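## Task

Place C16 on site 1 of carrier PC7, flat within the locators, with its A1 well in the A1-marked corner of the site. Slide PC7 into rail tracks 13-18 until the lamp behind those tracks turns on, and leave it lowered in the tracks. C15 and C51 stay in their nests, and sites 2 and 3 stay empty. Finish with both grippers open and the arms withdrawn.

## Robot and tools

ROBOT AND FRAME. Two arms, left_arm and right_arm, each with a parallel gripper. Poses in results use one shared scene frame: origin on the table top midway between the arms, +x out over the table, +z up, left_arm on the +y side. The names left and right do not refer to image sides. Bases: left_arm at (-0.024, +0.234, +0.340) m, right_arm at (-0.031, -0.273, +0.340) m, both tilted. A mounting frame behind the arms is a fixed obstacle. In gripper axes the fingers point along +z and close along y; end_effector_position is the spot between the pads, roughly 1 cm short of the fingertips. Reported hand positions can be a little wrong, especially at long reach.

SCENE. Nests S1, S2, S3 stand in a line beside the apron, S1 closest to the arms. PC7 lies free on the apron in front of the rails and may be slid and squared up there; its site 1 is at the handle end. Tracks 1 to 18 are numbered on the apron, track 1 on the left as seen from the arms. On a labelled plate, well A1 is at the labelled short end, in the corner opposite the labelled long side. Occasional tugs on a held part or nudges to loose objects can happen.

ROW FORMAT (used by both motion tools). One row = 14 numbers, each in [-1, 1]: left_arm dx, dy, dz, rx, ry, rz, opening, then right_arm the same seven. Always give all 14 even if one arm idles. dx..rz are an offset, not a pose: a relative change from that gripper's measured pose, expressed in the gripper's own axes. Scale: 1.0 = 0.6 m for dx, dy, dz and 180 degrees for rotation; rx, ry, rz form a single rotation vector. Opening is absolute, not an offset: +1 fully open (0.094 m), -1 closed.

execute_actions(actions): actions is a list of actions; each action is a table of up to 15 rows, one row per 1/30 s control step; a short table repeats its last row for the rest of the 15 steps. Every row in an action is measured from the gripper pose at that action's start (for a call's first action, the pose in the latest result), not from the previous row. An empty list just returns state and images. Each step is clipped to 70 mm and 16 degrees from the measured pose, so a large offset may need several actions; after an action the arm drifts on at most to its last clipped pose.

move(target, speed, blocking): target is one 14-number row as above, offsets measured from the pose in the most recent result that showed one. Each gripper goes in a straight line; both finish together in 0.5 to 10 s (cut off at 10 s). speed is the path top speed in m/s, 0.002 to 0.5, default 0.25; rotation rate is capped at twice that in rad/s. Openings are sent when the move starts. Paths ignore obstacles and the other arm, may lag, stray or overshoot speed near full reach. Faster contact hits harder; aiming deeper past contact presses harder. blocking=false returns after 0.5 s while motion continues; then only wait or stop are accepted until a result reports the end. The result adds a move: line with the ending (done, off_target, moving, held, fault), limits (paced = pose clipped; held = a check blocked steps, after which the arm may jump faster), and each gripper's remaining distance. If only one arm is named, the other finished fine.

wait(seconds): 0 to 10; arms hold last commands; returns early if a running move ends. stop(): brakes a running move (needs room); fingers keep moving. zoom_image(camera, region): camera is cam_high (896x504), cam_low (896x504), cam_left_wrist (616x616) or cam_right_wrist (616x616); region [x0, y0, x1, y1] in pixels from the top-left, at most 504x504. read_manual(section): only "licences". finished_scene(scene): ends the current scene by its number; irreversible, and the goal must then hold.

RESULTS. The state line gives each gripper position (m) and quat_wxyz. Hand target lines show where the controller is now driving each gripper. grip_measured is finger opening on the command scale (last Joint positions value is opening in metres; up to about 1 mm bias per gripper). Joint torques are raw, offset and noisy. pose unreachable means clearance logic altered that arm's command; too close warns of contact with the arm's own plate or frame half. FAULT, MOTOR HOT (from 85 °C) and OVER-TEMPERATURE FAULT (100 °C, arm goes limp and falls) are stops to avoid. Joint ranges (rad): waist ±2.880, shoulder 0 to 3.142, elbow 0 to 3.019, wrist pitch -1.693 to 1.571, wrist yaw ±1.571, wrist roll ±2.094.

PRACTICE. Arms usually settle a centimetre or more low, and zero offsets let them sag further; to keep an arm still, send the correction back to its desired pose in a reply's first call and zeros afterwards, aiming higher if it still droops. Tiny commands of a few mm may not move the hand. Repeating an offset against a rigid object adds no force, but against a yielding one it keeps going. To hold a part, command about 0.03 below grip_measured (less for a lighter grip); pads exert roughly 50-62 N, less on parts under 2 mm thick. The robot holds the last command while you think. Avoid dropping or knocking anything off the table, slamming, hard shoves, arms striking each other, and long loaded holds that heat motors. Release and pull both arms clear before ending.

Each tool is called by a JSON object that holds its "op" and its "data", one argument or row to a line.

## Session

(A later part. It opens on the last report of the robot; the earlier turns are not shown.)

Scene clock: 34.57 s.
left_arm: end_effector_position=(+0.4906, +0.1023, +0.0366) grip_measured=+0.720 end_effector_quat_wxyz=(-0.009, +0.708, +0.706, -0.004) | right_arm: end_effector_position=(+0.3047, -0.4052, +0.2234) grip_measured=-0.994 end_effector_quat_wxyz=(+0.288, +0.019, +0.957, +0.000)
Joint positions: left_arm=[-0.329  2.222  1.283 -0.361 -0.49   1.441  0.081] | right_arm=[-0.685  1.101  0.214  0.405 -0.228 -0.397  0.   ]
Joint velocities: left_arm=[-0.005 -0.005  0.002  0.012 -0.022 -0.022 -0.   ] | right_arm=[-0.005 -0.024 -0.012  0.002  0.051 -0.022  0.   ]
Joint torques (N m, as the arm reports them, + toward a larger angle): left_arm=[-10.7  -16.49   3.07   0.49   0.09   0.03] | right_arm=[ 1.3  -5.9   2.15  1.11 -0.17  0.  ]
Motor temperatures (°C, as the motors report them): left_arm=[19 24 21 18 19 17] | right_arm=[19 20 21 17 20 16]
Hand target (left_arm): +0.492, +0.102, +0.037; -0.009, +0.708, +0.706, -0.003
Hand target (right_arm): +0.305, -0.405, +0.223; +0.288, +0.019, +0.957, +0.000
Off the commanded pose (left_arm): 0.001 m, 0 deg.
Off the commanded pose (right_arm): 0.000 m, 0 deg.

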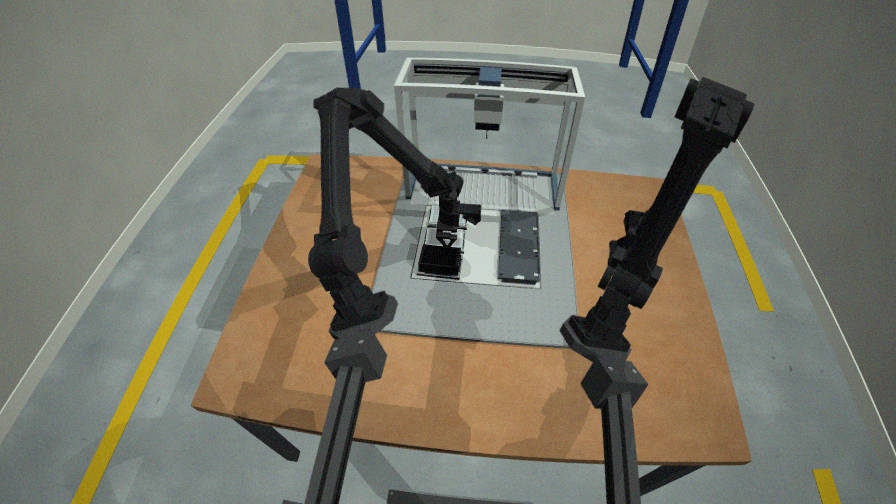

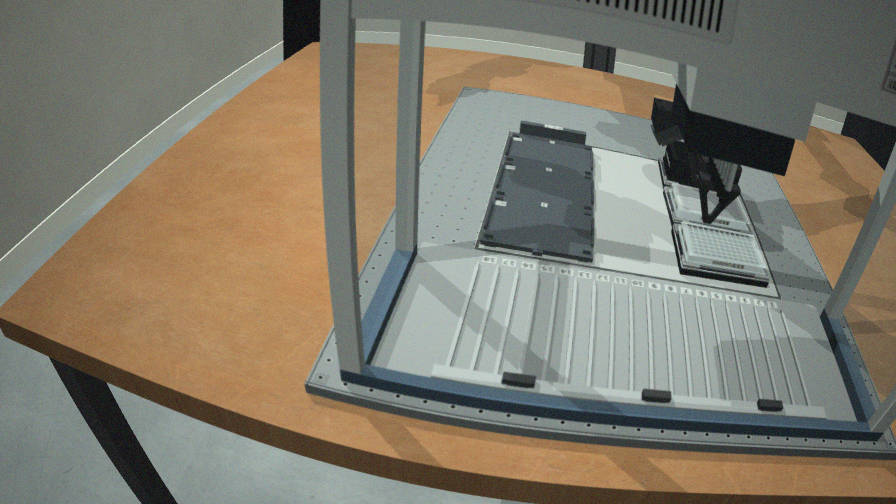

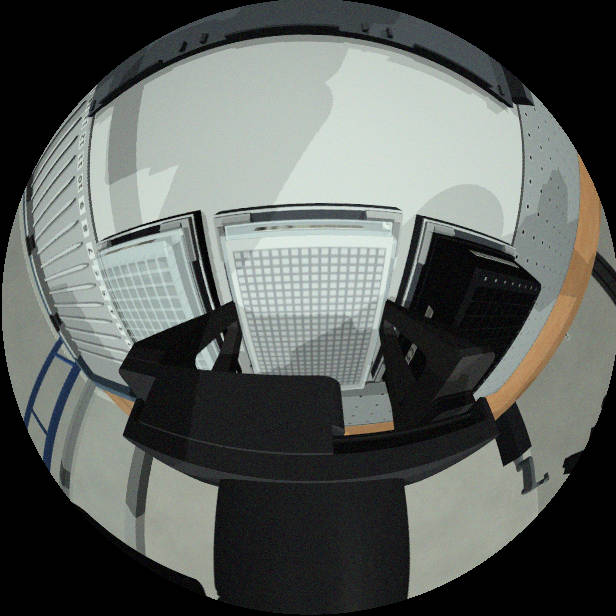

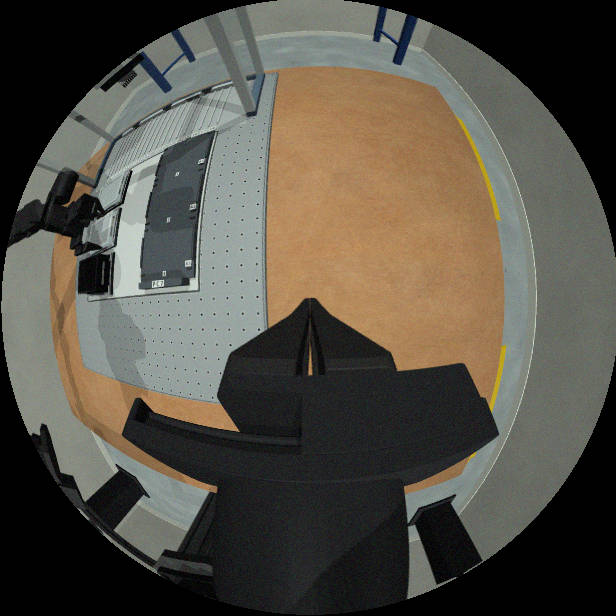

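{"op": "execute_actions", "data": {
  "actions": [
    [[0,0,0,0,0,0,0.67,0,0,0,0,0,0,-1]]
  ]
}}

{"op": "move", "data": {
  "target": [0,0.005,-0.12,0,0,0,0.67,0,0,0,0,0,0,-1],
  "speed": 0.07
}}

Scene clock: 36.63 s.
left_arm: end_effector_position=(+0.4906, +0.1023, +0.0366) grip_measured=+0.720 end_effector_quat_wxyz=(-0.009, +0.708, +0.706, -0.004) | right_arm: end_effector_position=(+0.3047, -0.4052, +0.2234) grip_measured=-0.994 end_effector_quat_wxyz=(+0.288, +0.019, +0.957, +0.000)
Joint positions: left_arm=[-0.329  2.222  1.283 -0.361 -0.49   1.441  0.081] | right_arm=[-0.685  1.101  0.214  0.405 -0.228 -0.397  0.   ]
Joint velocities: left_arm=[-0.015  0.005 -0.012 -0.002  0.022 -0.081 -0.   ] | right_arm=[-0.015 -0.005  0.007 -0.007  0.051  0.022 -0.   ]
Joint torques (N m, as the arm reports them, + toward a larger angle): left_arm=[-10.67 -16.46   2.91   0.47   0.1    0.03] | right_arm=[ 1.47 -5.55  2.07  1.18 -0.15  0.03]
Motor temperatures (°C, as the motors report them): left_arm=[19 24 21 18 19 17] | right_arm=[19 20 21 17 20 16]
Hand target (left_arm): +0.491, +0.102, +0.037; -0.009, +0.708, +0.706, -0.004
Hand target (right_arm): +0.305, -0.405, +0.223; +0.288, +0.019, +0.957, +0.000
Off the commanded pose (left_arm): 0.000 m, 0 deg.
Off the commanded pose (right_arm): 0.000 m, 0 deg.

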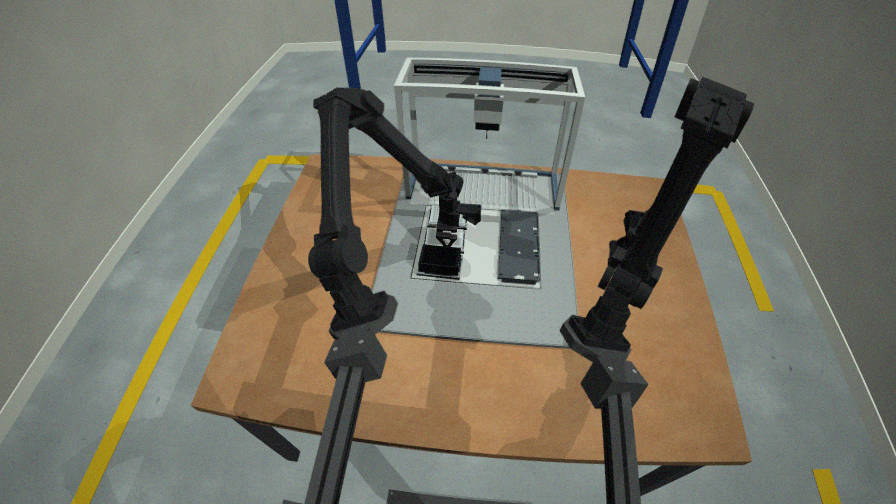

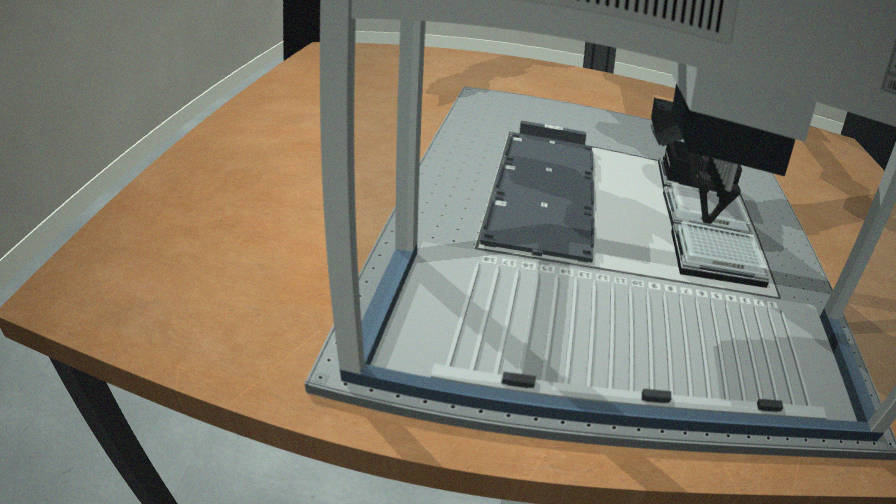

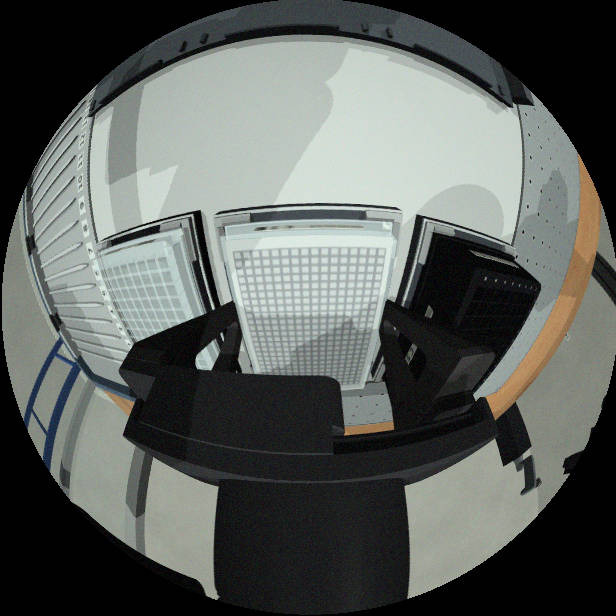

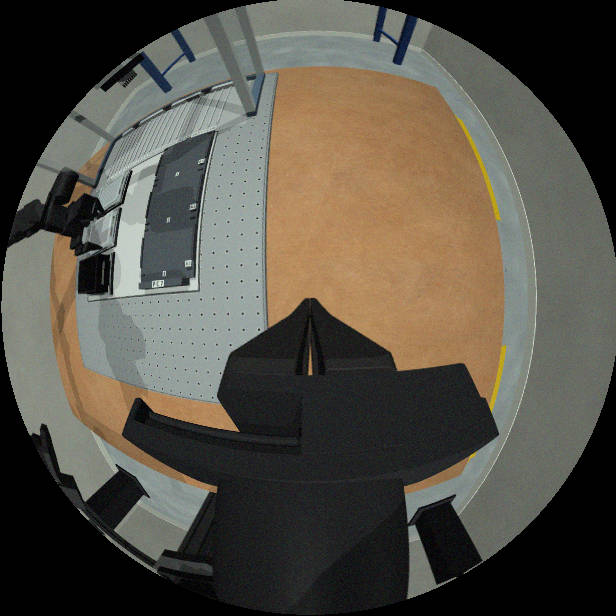

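Scene clock: 38.00 s.
left_arm: end_effector_position=(+0.4906, +0.1065, +0.0954) grip_measured=+0.720 end_effector_quat_wxyz=(-0.015, +0.709, +0.705, -0.007) | right_arm: end_effector_position=(+0.3047, -0.4052, +0.2234) grip_measured=-0.994 end_effector_quat_wxyz=(+0.288, +0.019, +0.957, +0.000)
Joint positions: left_arm=[-0.373  2.097  1.239 -0.48  -0.503  1.389  0.081] | right_arm=[-0.685  1.101  0.214  0.405 -0.228 -0.397  0.   ]
Joint velocities: left_arm=[-0.005  0.005  0.007 -0.002 -0.037 -0.007 -0.001] | right_arm=[ 0.005 -0.015  0.002  0.002  0.022 -0.051  0.001]
Joint torques (N m, as the arm reports them, + toward a larger angle): left_arm=[-11.82 -17.78   3.56   0.1   -0.05  -0.11] | right_arm=[ 1.02 -5.87  2.17  1.11 -0.14  0.02]
Motor temperatures (°C, as the motors report them): left_arm=[20 24 21 18 19 17] | right_arm=[19 20 21 17 20 16]
Hand target (left_arm): +0.495, +0.102, +0.108; -0.010, +0.708, +0.706, -0.004
Hand target (right_arm): +0.305, -0.405, +0.223; +0.288, +0.019, +0.957, +0.000
Off the commanded pose (left_arm): 0.015 m, 1 deg.
Off the commanded pose (right_arm): 0.000 m, 0 deg.
move: off_target (left_arm)

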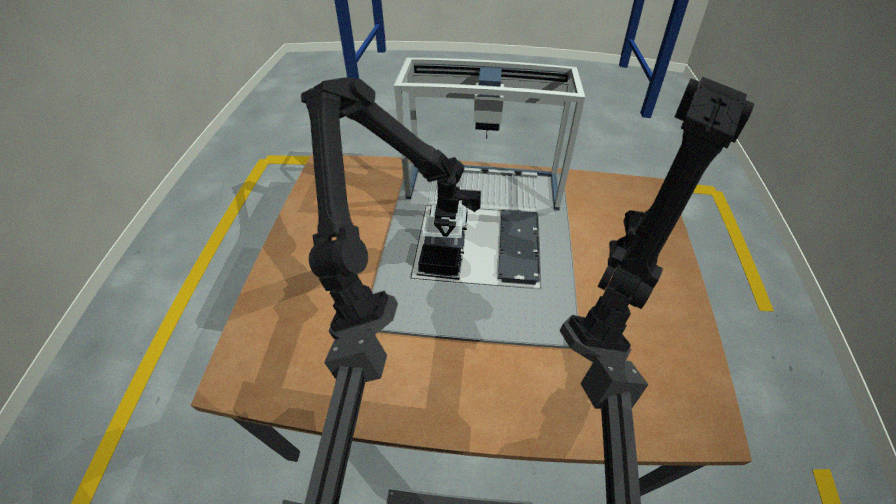

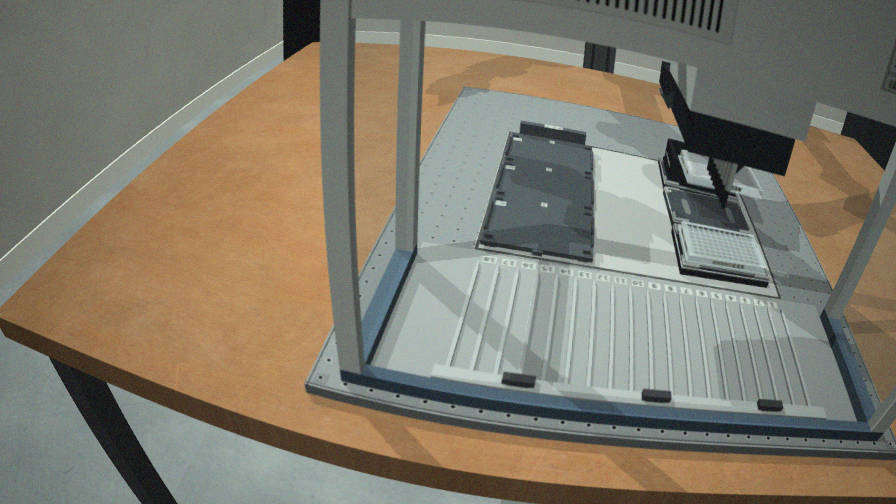

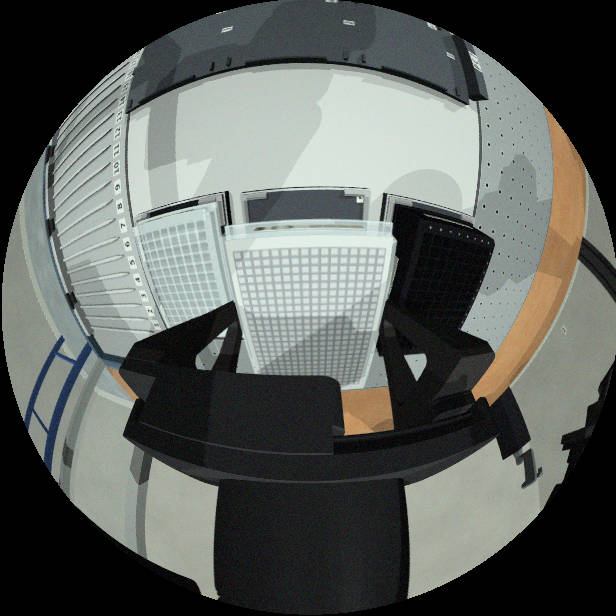

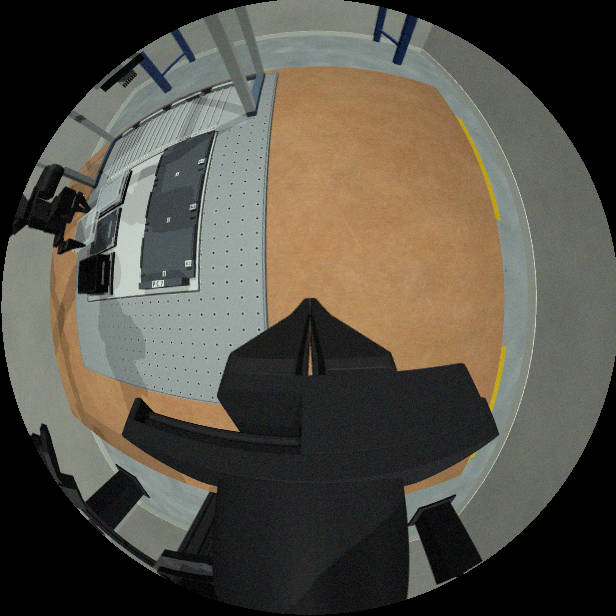

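{"op": "move", "data": {
  "target": [-0.452,-0.14,-0.025,-0.012,0,-0.002,0.67,0,0,0,0,0,0,-1],
  "speed": 0.2
}}

{"op": "move", "data": {
  "target": [-0.01,0.015,0.065,0,0,0,0.67,0,0,0,0,0,0,-1],
  "speed": 0.07
}}

{"op": "zoom_image", "data": {
  "camera": "cam_left_wrist",
  "region": [160,140,460,340]
}}

{"op": "zoom_image", "data": {
  "camera": "cam_low",
  "region": [440,90,660,310]
}}

Scene clock: 44.67 s.
left_arm: end_effector_position=(+0.4005, -0.1589, +0.1047) grip_measured=+0.720 end_effector_quat_wxyz=(-0.007, +0.714, +0.700, +0.007) | right_arm: end_effector_position=(+0.3047, -0.4052, +0.2234) grip_measured=-0.994 end_effector_quat_wxyz=(+0.288, +0.019, +0.957, +0.000)
Joint positions: left_arm=[-0.819  2.465  1.513 -0.626 -0.576  0.9    0.081] | right_arm=[-0.685  1.101  0.214  0.405 -0.228 -0.397  0.   ]
Joint velocities: left_arm=[ 0.005 -0.024 -0.017 -0.002  0.037  0.037  0.   ] | right_arm=[-0.015  0.015 -0.012 -0.002  0.051 -0.022 -0.   ]
Joint torques (N m, as the arm reports them, + toward a larger angle): left_arm=[-13.5  -17.77   6.99  -0.01  -0.06  -0.1 ] | right_arm=[ 1.4  -5.75  2.09  1.22 -0.15  0.02]
Motor temperatures (°C, as the motors report them): left_arm=[20 25 21 18 19 17] | right_arm=[19 20 21 17 20 16]
Hand target (left_arm): +0.410, -0.165, +0.110; -0.002, +0.708, +0.707, +0.009
Hand target (right_arm): +0.305, -0.405, +0.223; +0.288, +0.019, +0.957, +0.000
Off the commanded pose (left_arm): 0.009 m, 1 deg.
Off the commanded pose (right_arm): 0.000 m, 0 deg.
move: done

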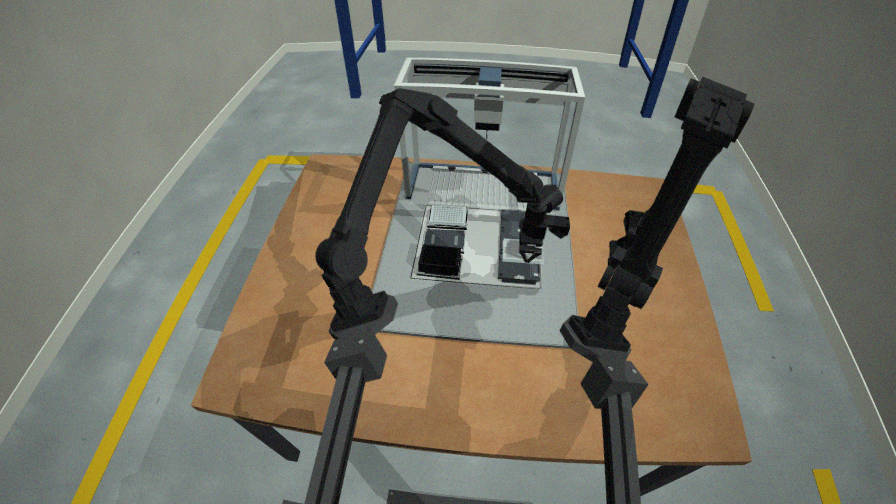

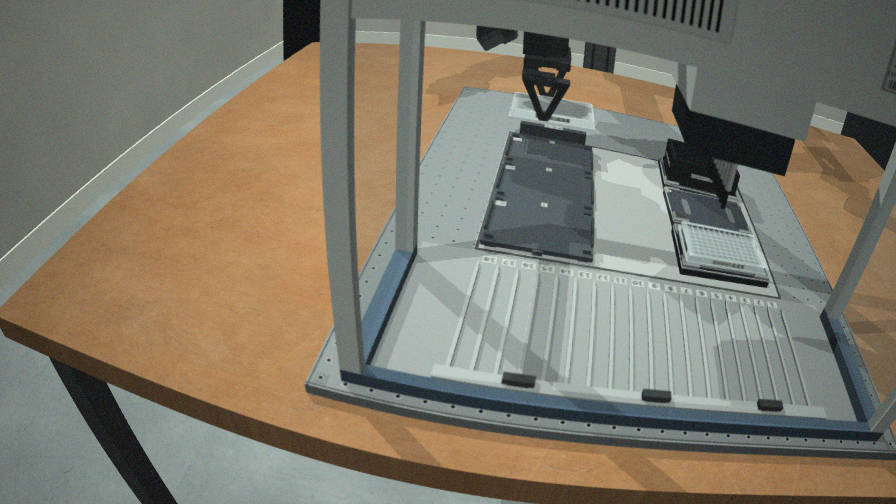

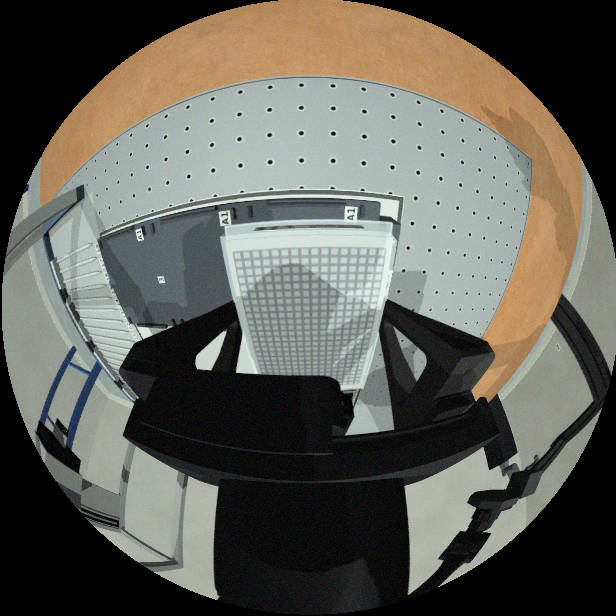

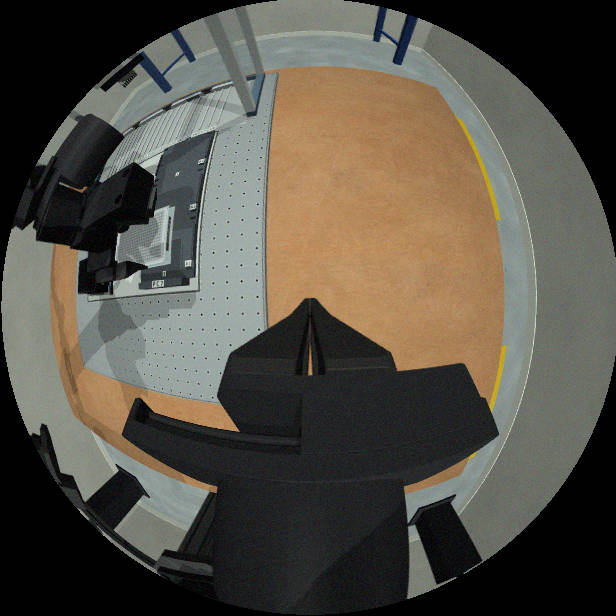

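Scene clock: 45.60 s.
left_arm: end_effector_position=(+0.3941, -0.1587, +0.0657) grip_measured=+0.720 end_effector_quat_wxyz=(-0.021, +0.718, +0.696, +0.005) | right_arm: end_effector_position=(+0.3047, -0.4052, +0.2234) grip_measured=-0.994 end_effector_quat_wxyz=(+0.288, +0.019, +0.957, +0.000)
Joint positions: left_arm=[-0.789  2.543  1.552 -0.601 -0.576  0.929  0.081] | right_arm=[-0.685  1.101  0.214  0.405 -0.228 -0.397  0.   ]
Joint velocities: left_arm=[ 0.005 -0.005 -0.017 -0.012 -0.051 -0.007  0.001] | right_arm=[ 0.005 -0.005 -0.002  0.007  0.051 -0.051 -0.001]
Joint torques (N m, as the arm reports them, + toward a larger angle): left_arm=[-12.75 -17.79   6.33   0.97   0.07   0.19] | right_arm=[ 1.33 -5.96  2.12  1.18 -0.17  0.01]
Motor temperatures (°C, as the motors report them): left_arm=[20 25 21 18 19 17] | right_arm=[19 20 21 17 20 16]
Hand target (left_arm): +0.409, -0.164, +0.066; -0.007, +0.714, +0.700, +0.007
Hand target (right_arm): +0.305, -0.405, +0.223; +0.288, +0.019, +0.957, +0.000
Off the commanded pose (left_arm): 0.016 m, 2 deg.
Off the commanded pose (right_arm): 0.000 m, 0 deg.
move: off_target (left_arm)

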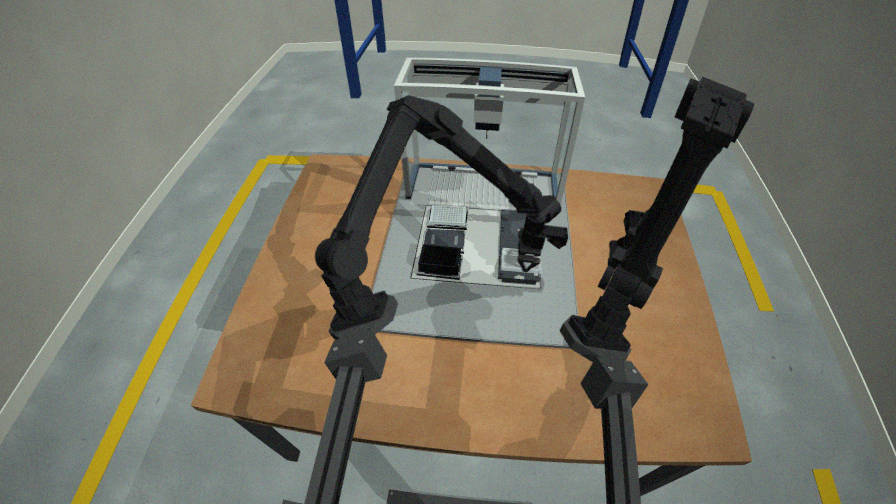

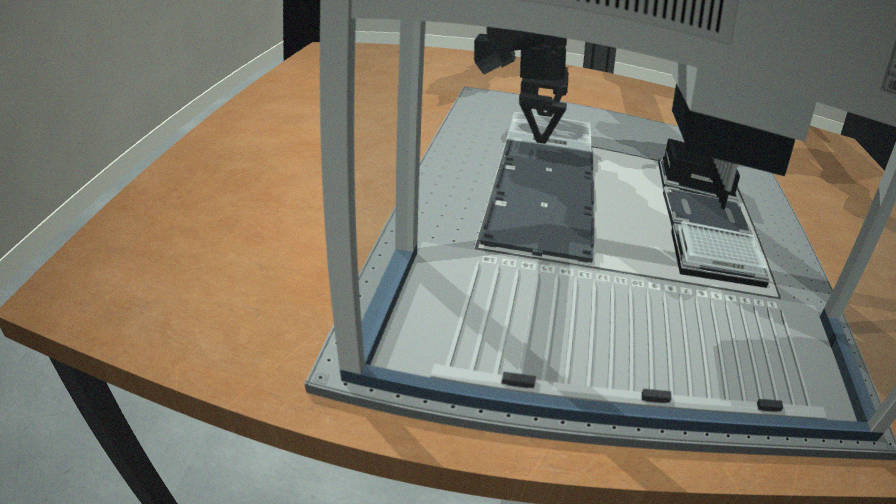

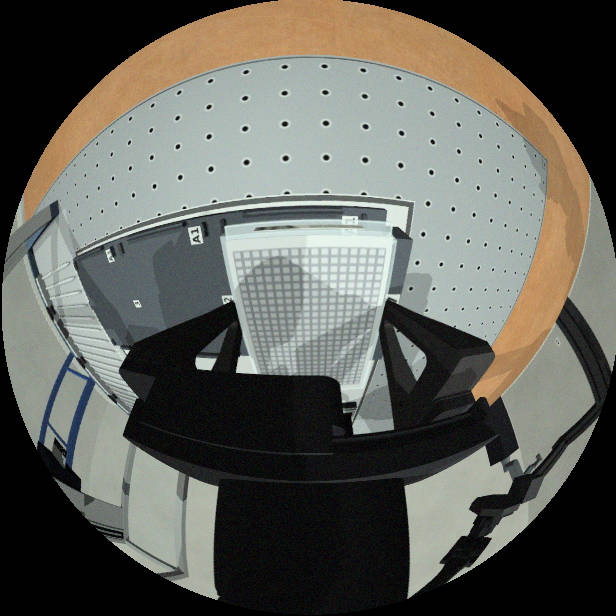

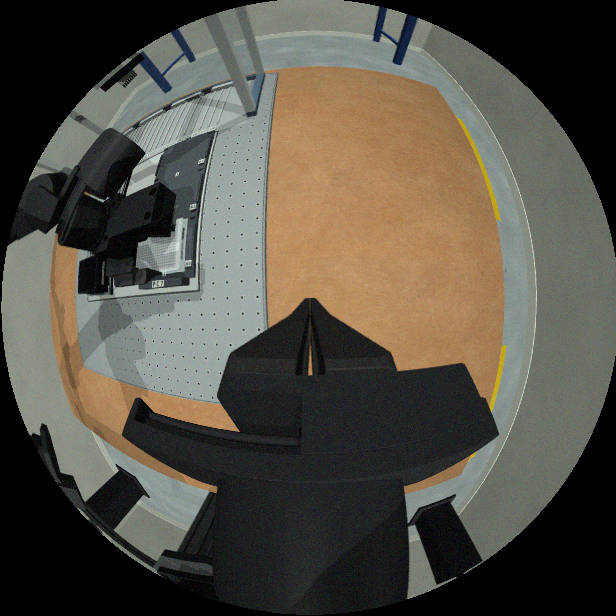

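Region (160, 140, 460, 340) of cam_left_wrist's 616x616 image, scaled by 1.680, with more detail than that image has.

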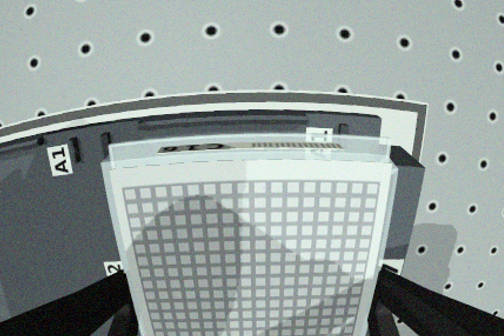

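Region (440, 90, 660, 310) of cam_low's 896x504 image, scaled by 2.291, with more detail than that image has.

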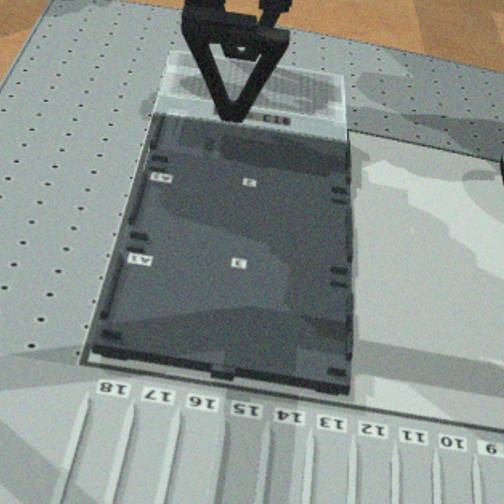

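{"op": "move", "data": {
  "target": [0,0.02,0.015,-0.012,-0.015,-0.012,0.67,0,0,0,0,0,0,-1],
  "speed": 0.04
}}

{"op": "zoom_image", "data": {
  "camera": "cam_left_wrist",
  "region": [100,100,520,520]
}}

{"op": "zoom_image", "data": {
  "camera": "cam_low",
  "region": [400,60,760,340]
}}

Scene clock: 60.50 s.
left_arm: end_effector_position=(+0.3993, -0.1610, +0.0581) grip_measured=+0.720 end_effector_quat_wxyz=(+0.004, +0.706, +0.708, +0.003) | right_arm: end_effector_position=(+0.3047, -0.4052, +0.2234) grip_measured=-0.994 end_effector_quat_wxyz=(+0.288, +0.019, +0.957, +0.000)
Joint positions: left_arm=[-0.777  2.543  1.53  -0.514 -0.563  0.941  0.081] | right_arm=[-0.685  1.101  0.214  0.405 -0.228 -0.397  0.   ]
Joint velocities: left_arm=[-0.015 -0.005 -0.002  0.017  0.007 -0.007  0.   ] | right_arm=[-0.005  0.005 -0.012  0.012  0.066 -0.022 -0.001]
Joint torques (N m, as the arm reports them, + toward a larger angle): left_arm=[-12.31 -18.01   4.12   1.06   0.22   0.16] | right_arm=[ 1.44 -5.77  2.11  1.24 -0.16  0.04]
Motor temperatures (°C, as the motors report them): left_arm=[20 25 22 18 19 17] | right_arm=[19 20 21 17 20 16]
Hand target (left_arm): +0.406, -0.159, +0.057; +0.009, +0.705, +0.710, +0.002
Hand target (right_arm): +0.305, -0.405, +0.223; +0.288, +0.019, +0.957, +0.000
Off the commanded pose (left_arm): 0.007 m, 1 deg.
Off the commanded pose (right_arm): 0.000 m, 0 deg.
move: done

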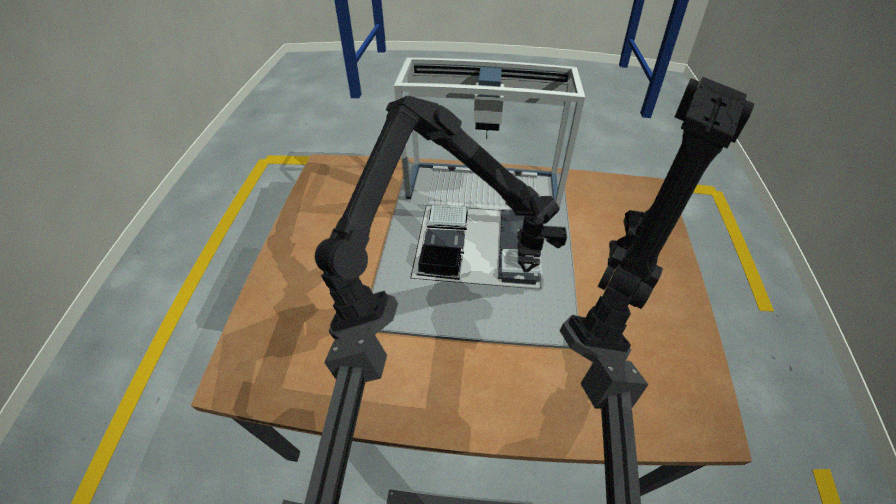

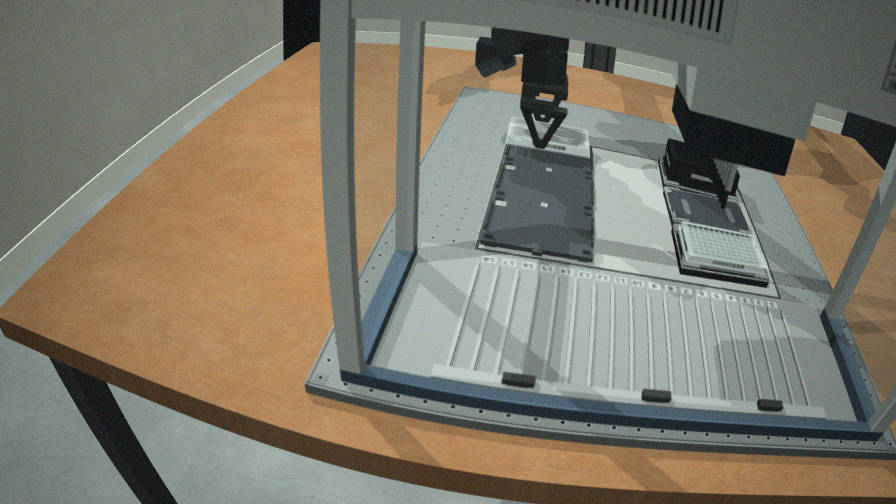

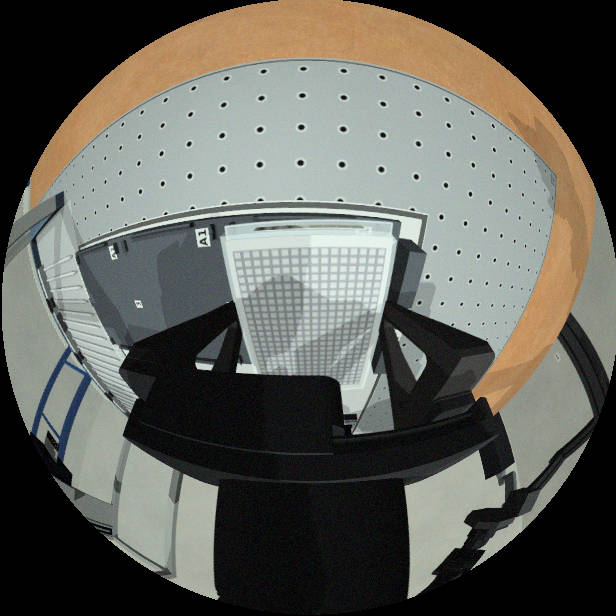

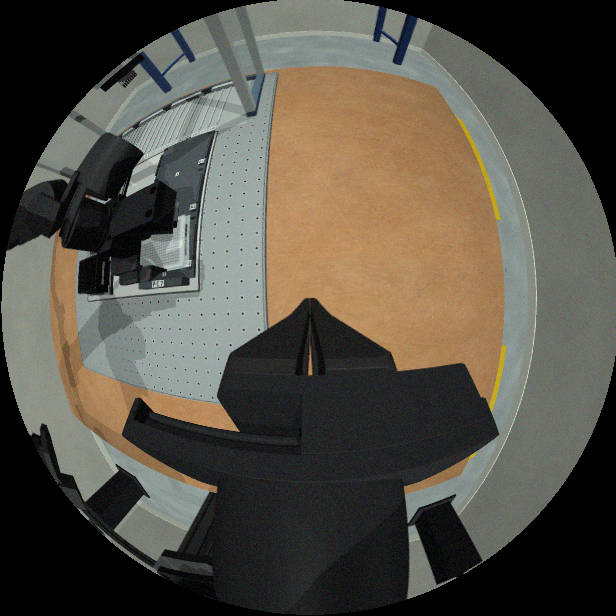

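Region (100, 100, 520, 520) of cam_left_wrist's 616x616 image, scaled by 1.200, with more detail than that image has.

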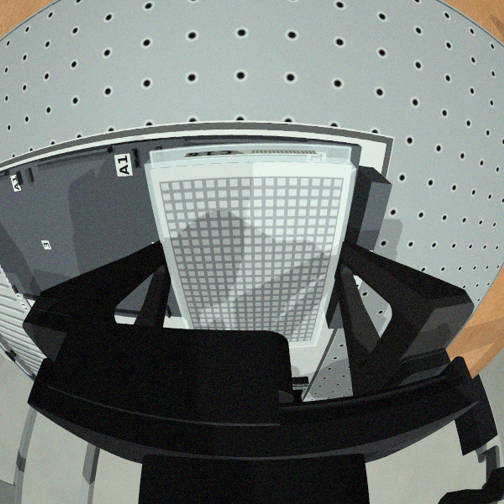

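Region (400, 60, 760, 340) of cam_low's 896x504 image, scaled by 1.400, with more detail than that image has.

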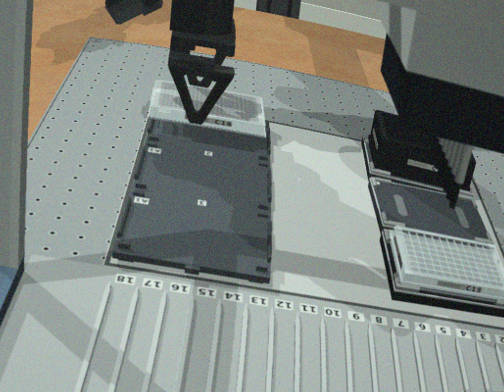

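{"op": "move", "data": {
  "target": [0,0.025,0.012,0,0,0,0.67,0,0,0,0,0,0,-1],
  "speed": 0.03
}}

{"op": "zoom_image", "data": {
  "camera": "cam_left_wrist",
  "region": [160,140,460,340]
}}

{"op": "zoom_image", "data": {
  "camera": "cam_low",
  "region": [470,90,630,200]
}}

Scene clock: 64.73 s.
left_arm: end_effector_position=(+0.4084, -0.1616, +0.0563) grip_measured=+0.720 end_effector_quat_wxyz=(+0.007, +0.704, +0.710, +0.004) | right_arm: end_effector_position=(+0.3047, -0.4052, +0.2234) grip_measured=-0.994 end_effector_quat_wxyz=(+0.288, +0.019, +0.957, +0.000)
Joint positions: left_arm=[-0.768  2.548  1.549 -0.514 -0.563  0.949  0.081] | right_arm=[-0.685  1.101  0.214  0.405 -0.228 -0.397  0.   ]
Joint velocities: left_arm=[ 0.015 -0.005 -0.007 -0.017 -0.051 -0.037 -0.   ] | right_arm=[-0.015 -0.005 -0.007  0.002  0.022 -0.022  0.001]
Joint torques (N m, as the arm reports them, + toward a larger angle): left_arm=[-12.38 -17.     6.24   0.1    0.13   0.17] | right_arm=[ 1.65 -5.63  2.08  1.08 -0.15  0.  ]
Motor temperatures (°C, as the motors report them): left_arm=[20 25 22 18 19 17] | right_arm=[19 20 21 17 20 16]
Hand target (left_arm): +0.414, -0.161, +0.051; +0.004, +0.706, +0.708, +0.003
Hand target (right_arm): +0.305, -0.405, +0.223; +0.288, +0.019, +0.957, +0.000
Off the commanded pose (left_arm): 0.008 m, 1 deg.
Off the commanded pose (right_arm): 0.000 m, 0 deg.
move: done

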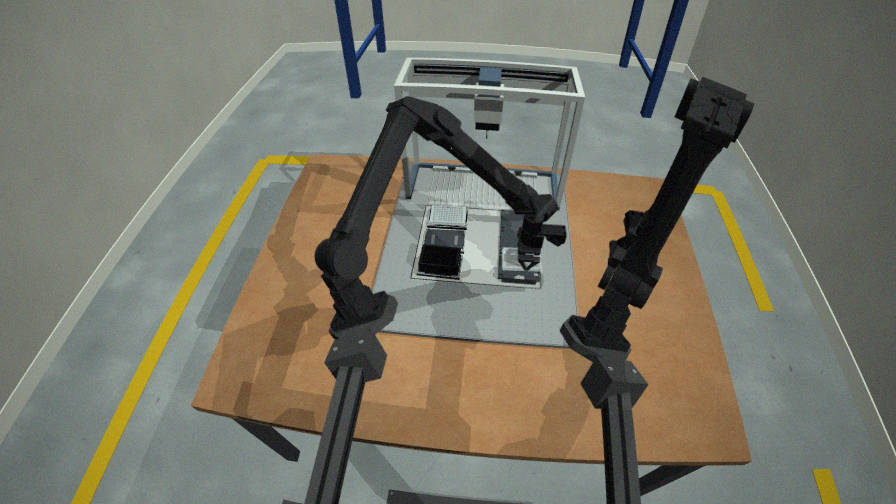

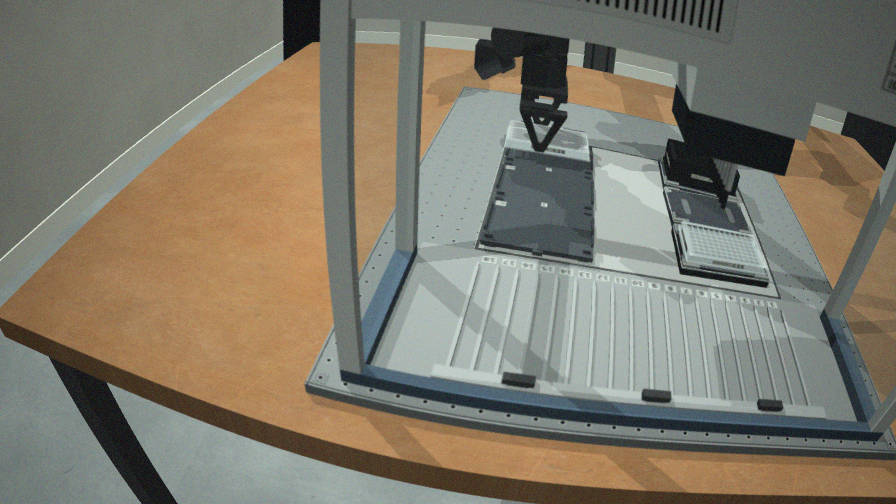

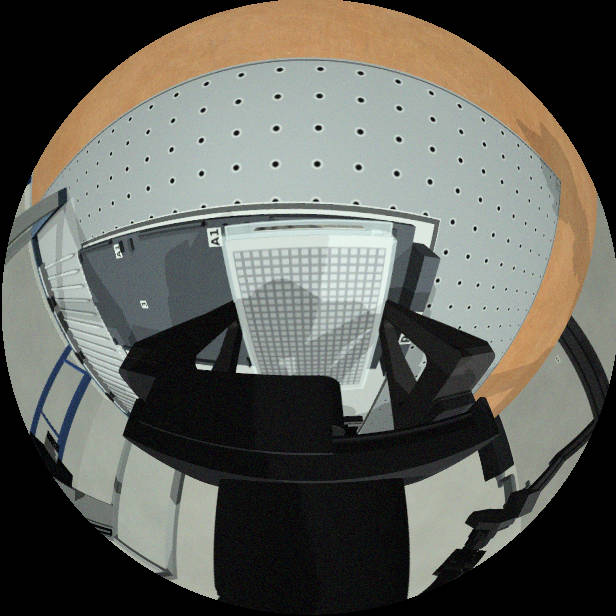

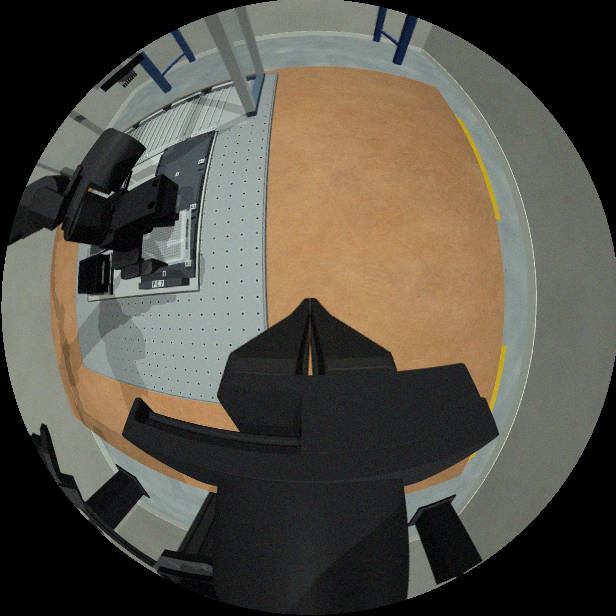

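Region (160, 140, 460, 340) of cam_left_wrist's 616x616 image, scaled by 1.680, with more detail than that image has.

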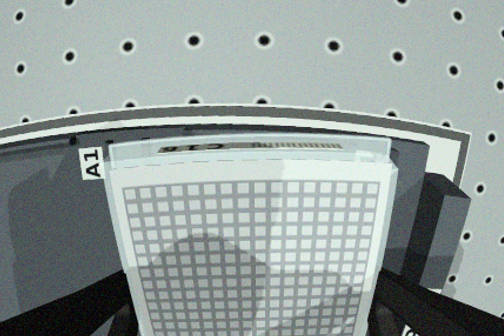

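Region (470, 90, 630, 200) of cam_low's 896x504 image, scaled by 3.150, with more detail than that image has; it fills the top 346 rows of this view, and the rest is white.

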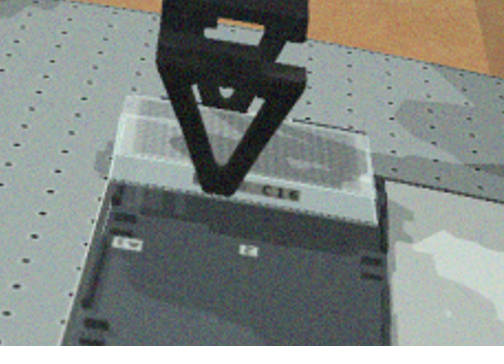

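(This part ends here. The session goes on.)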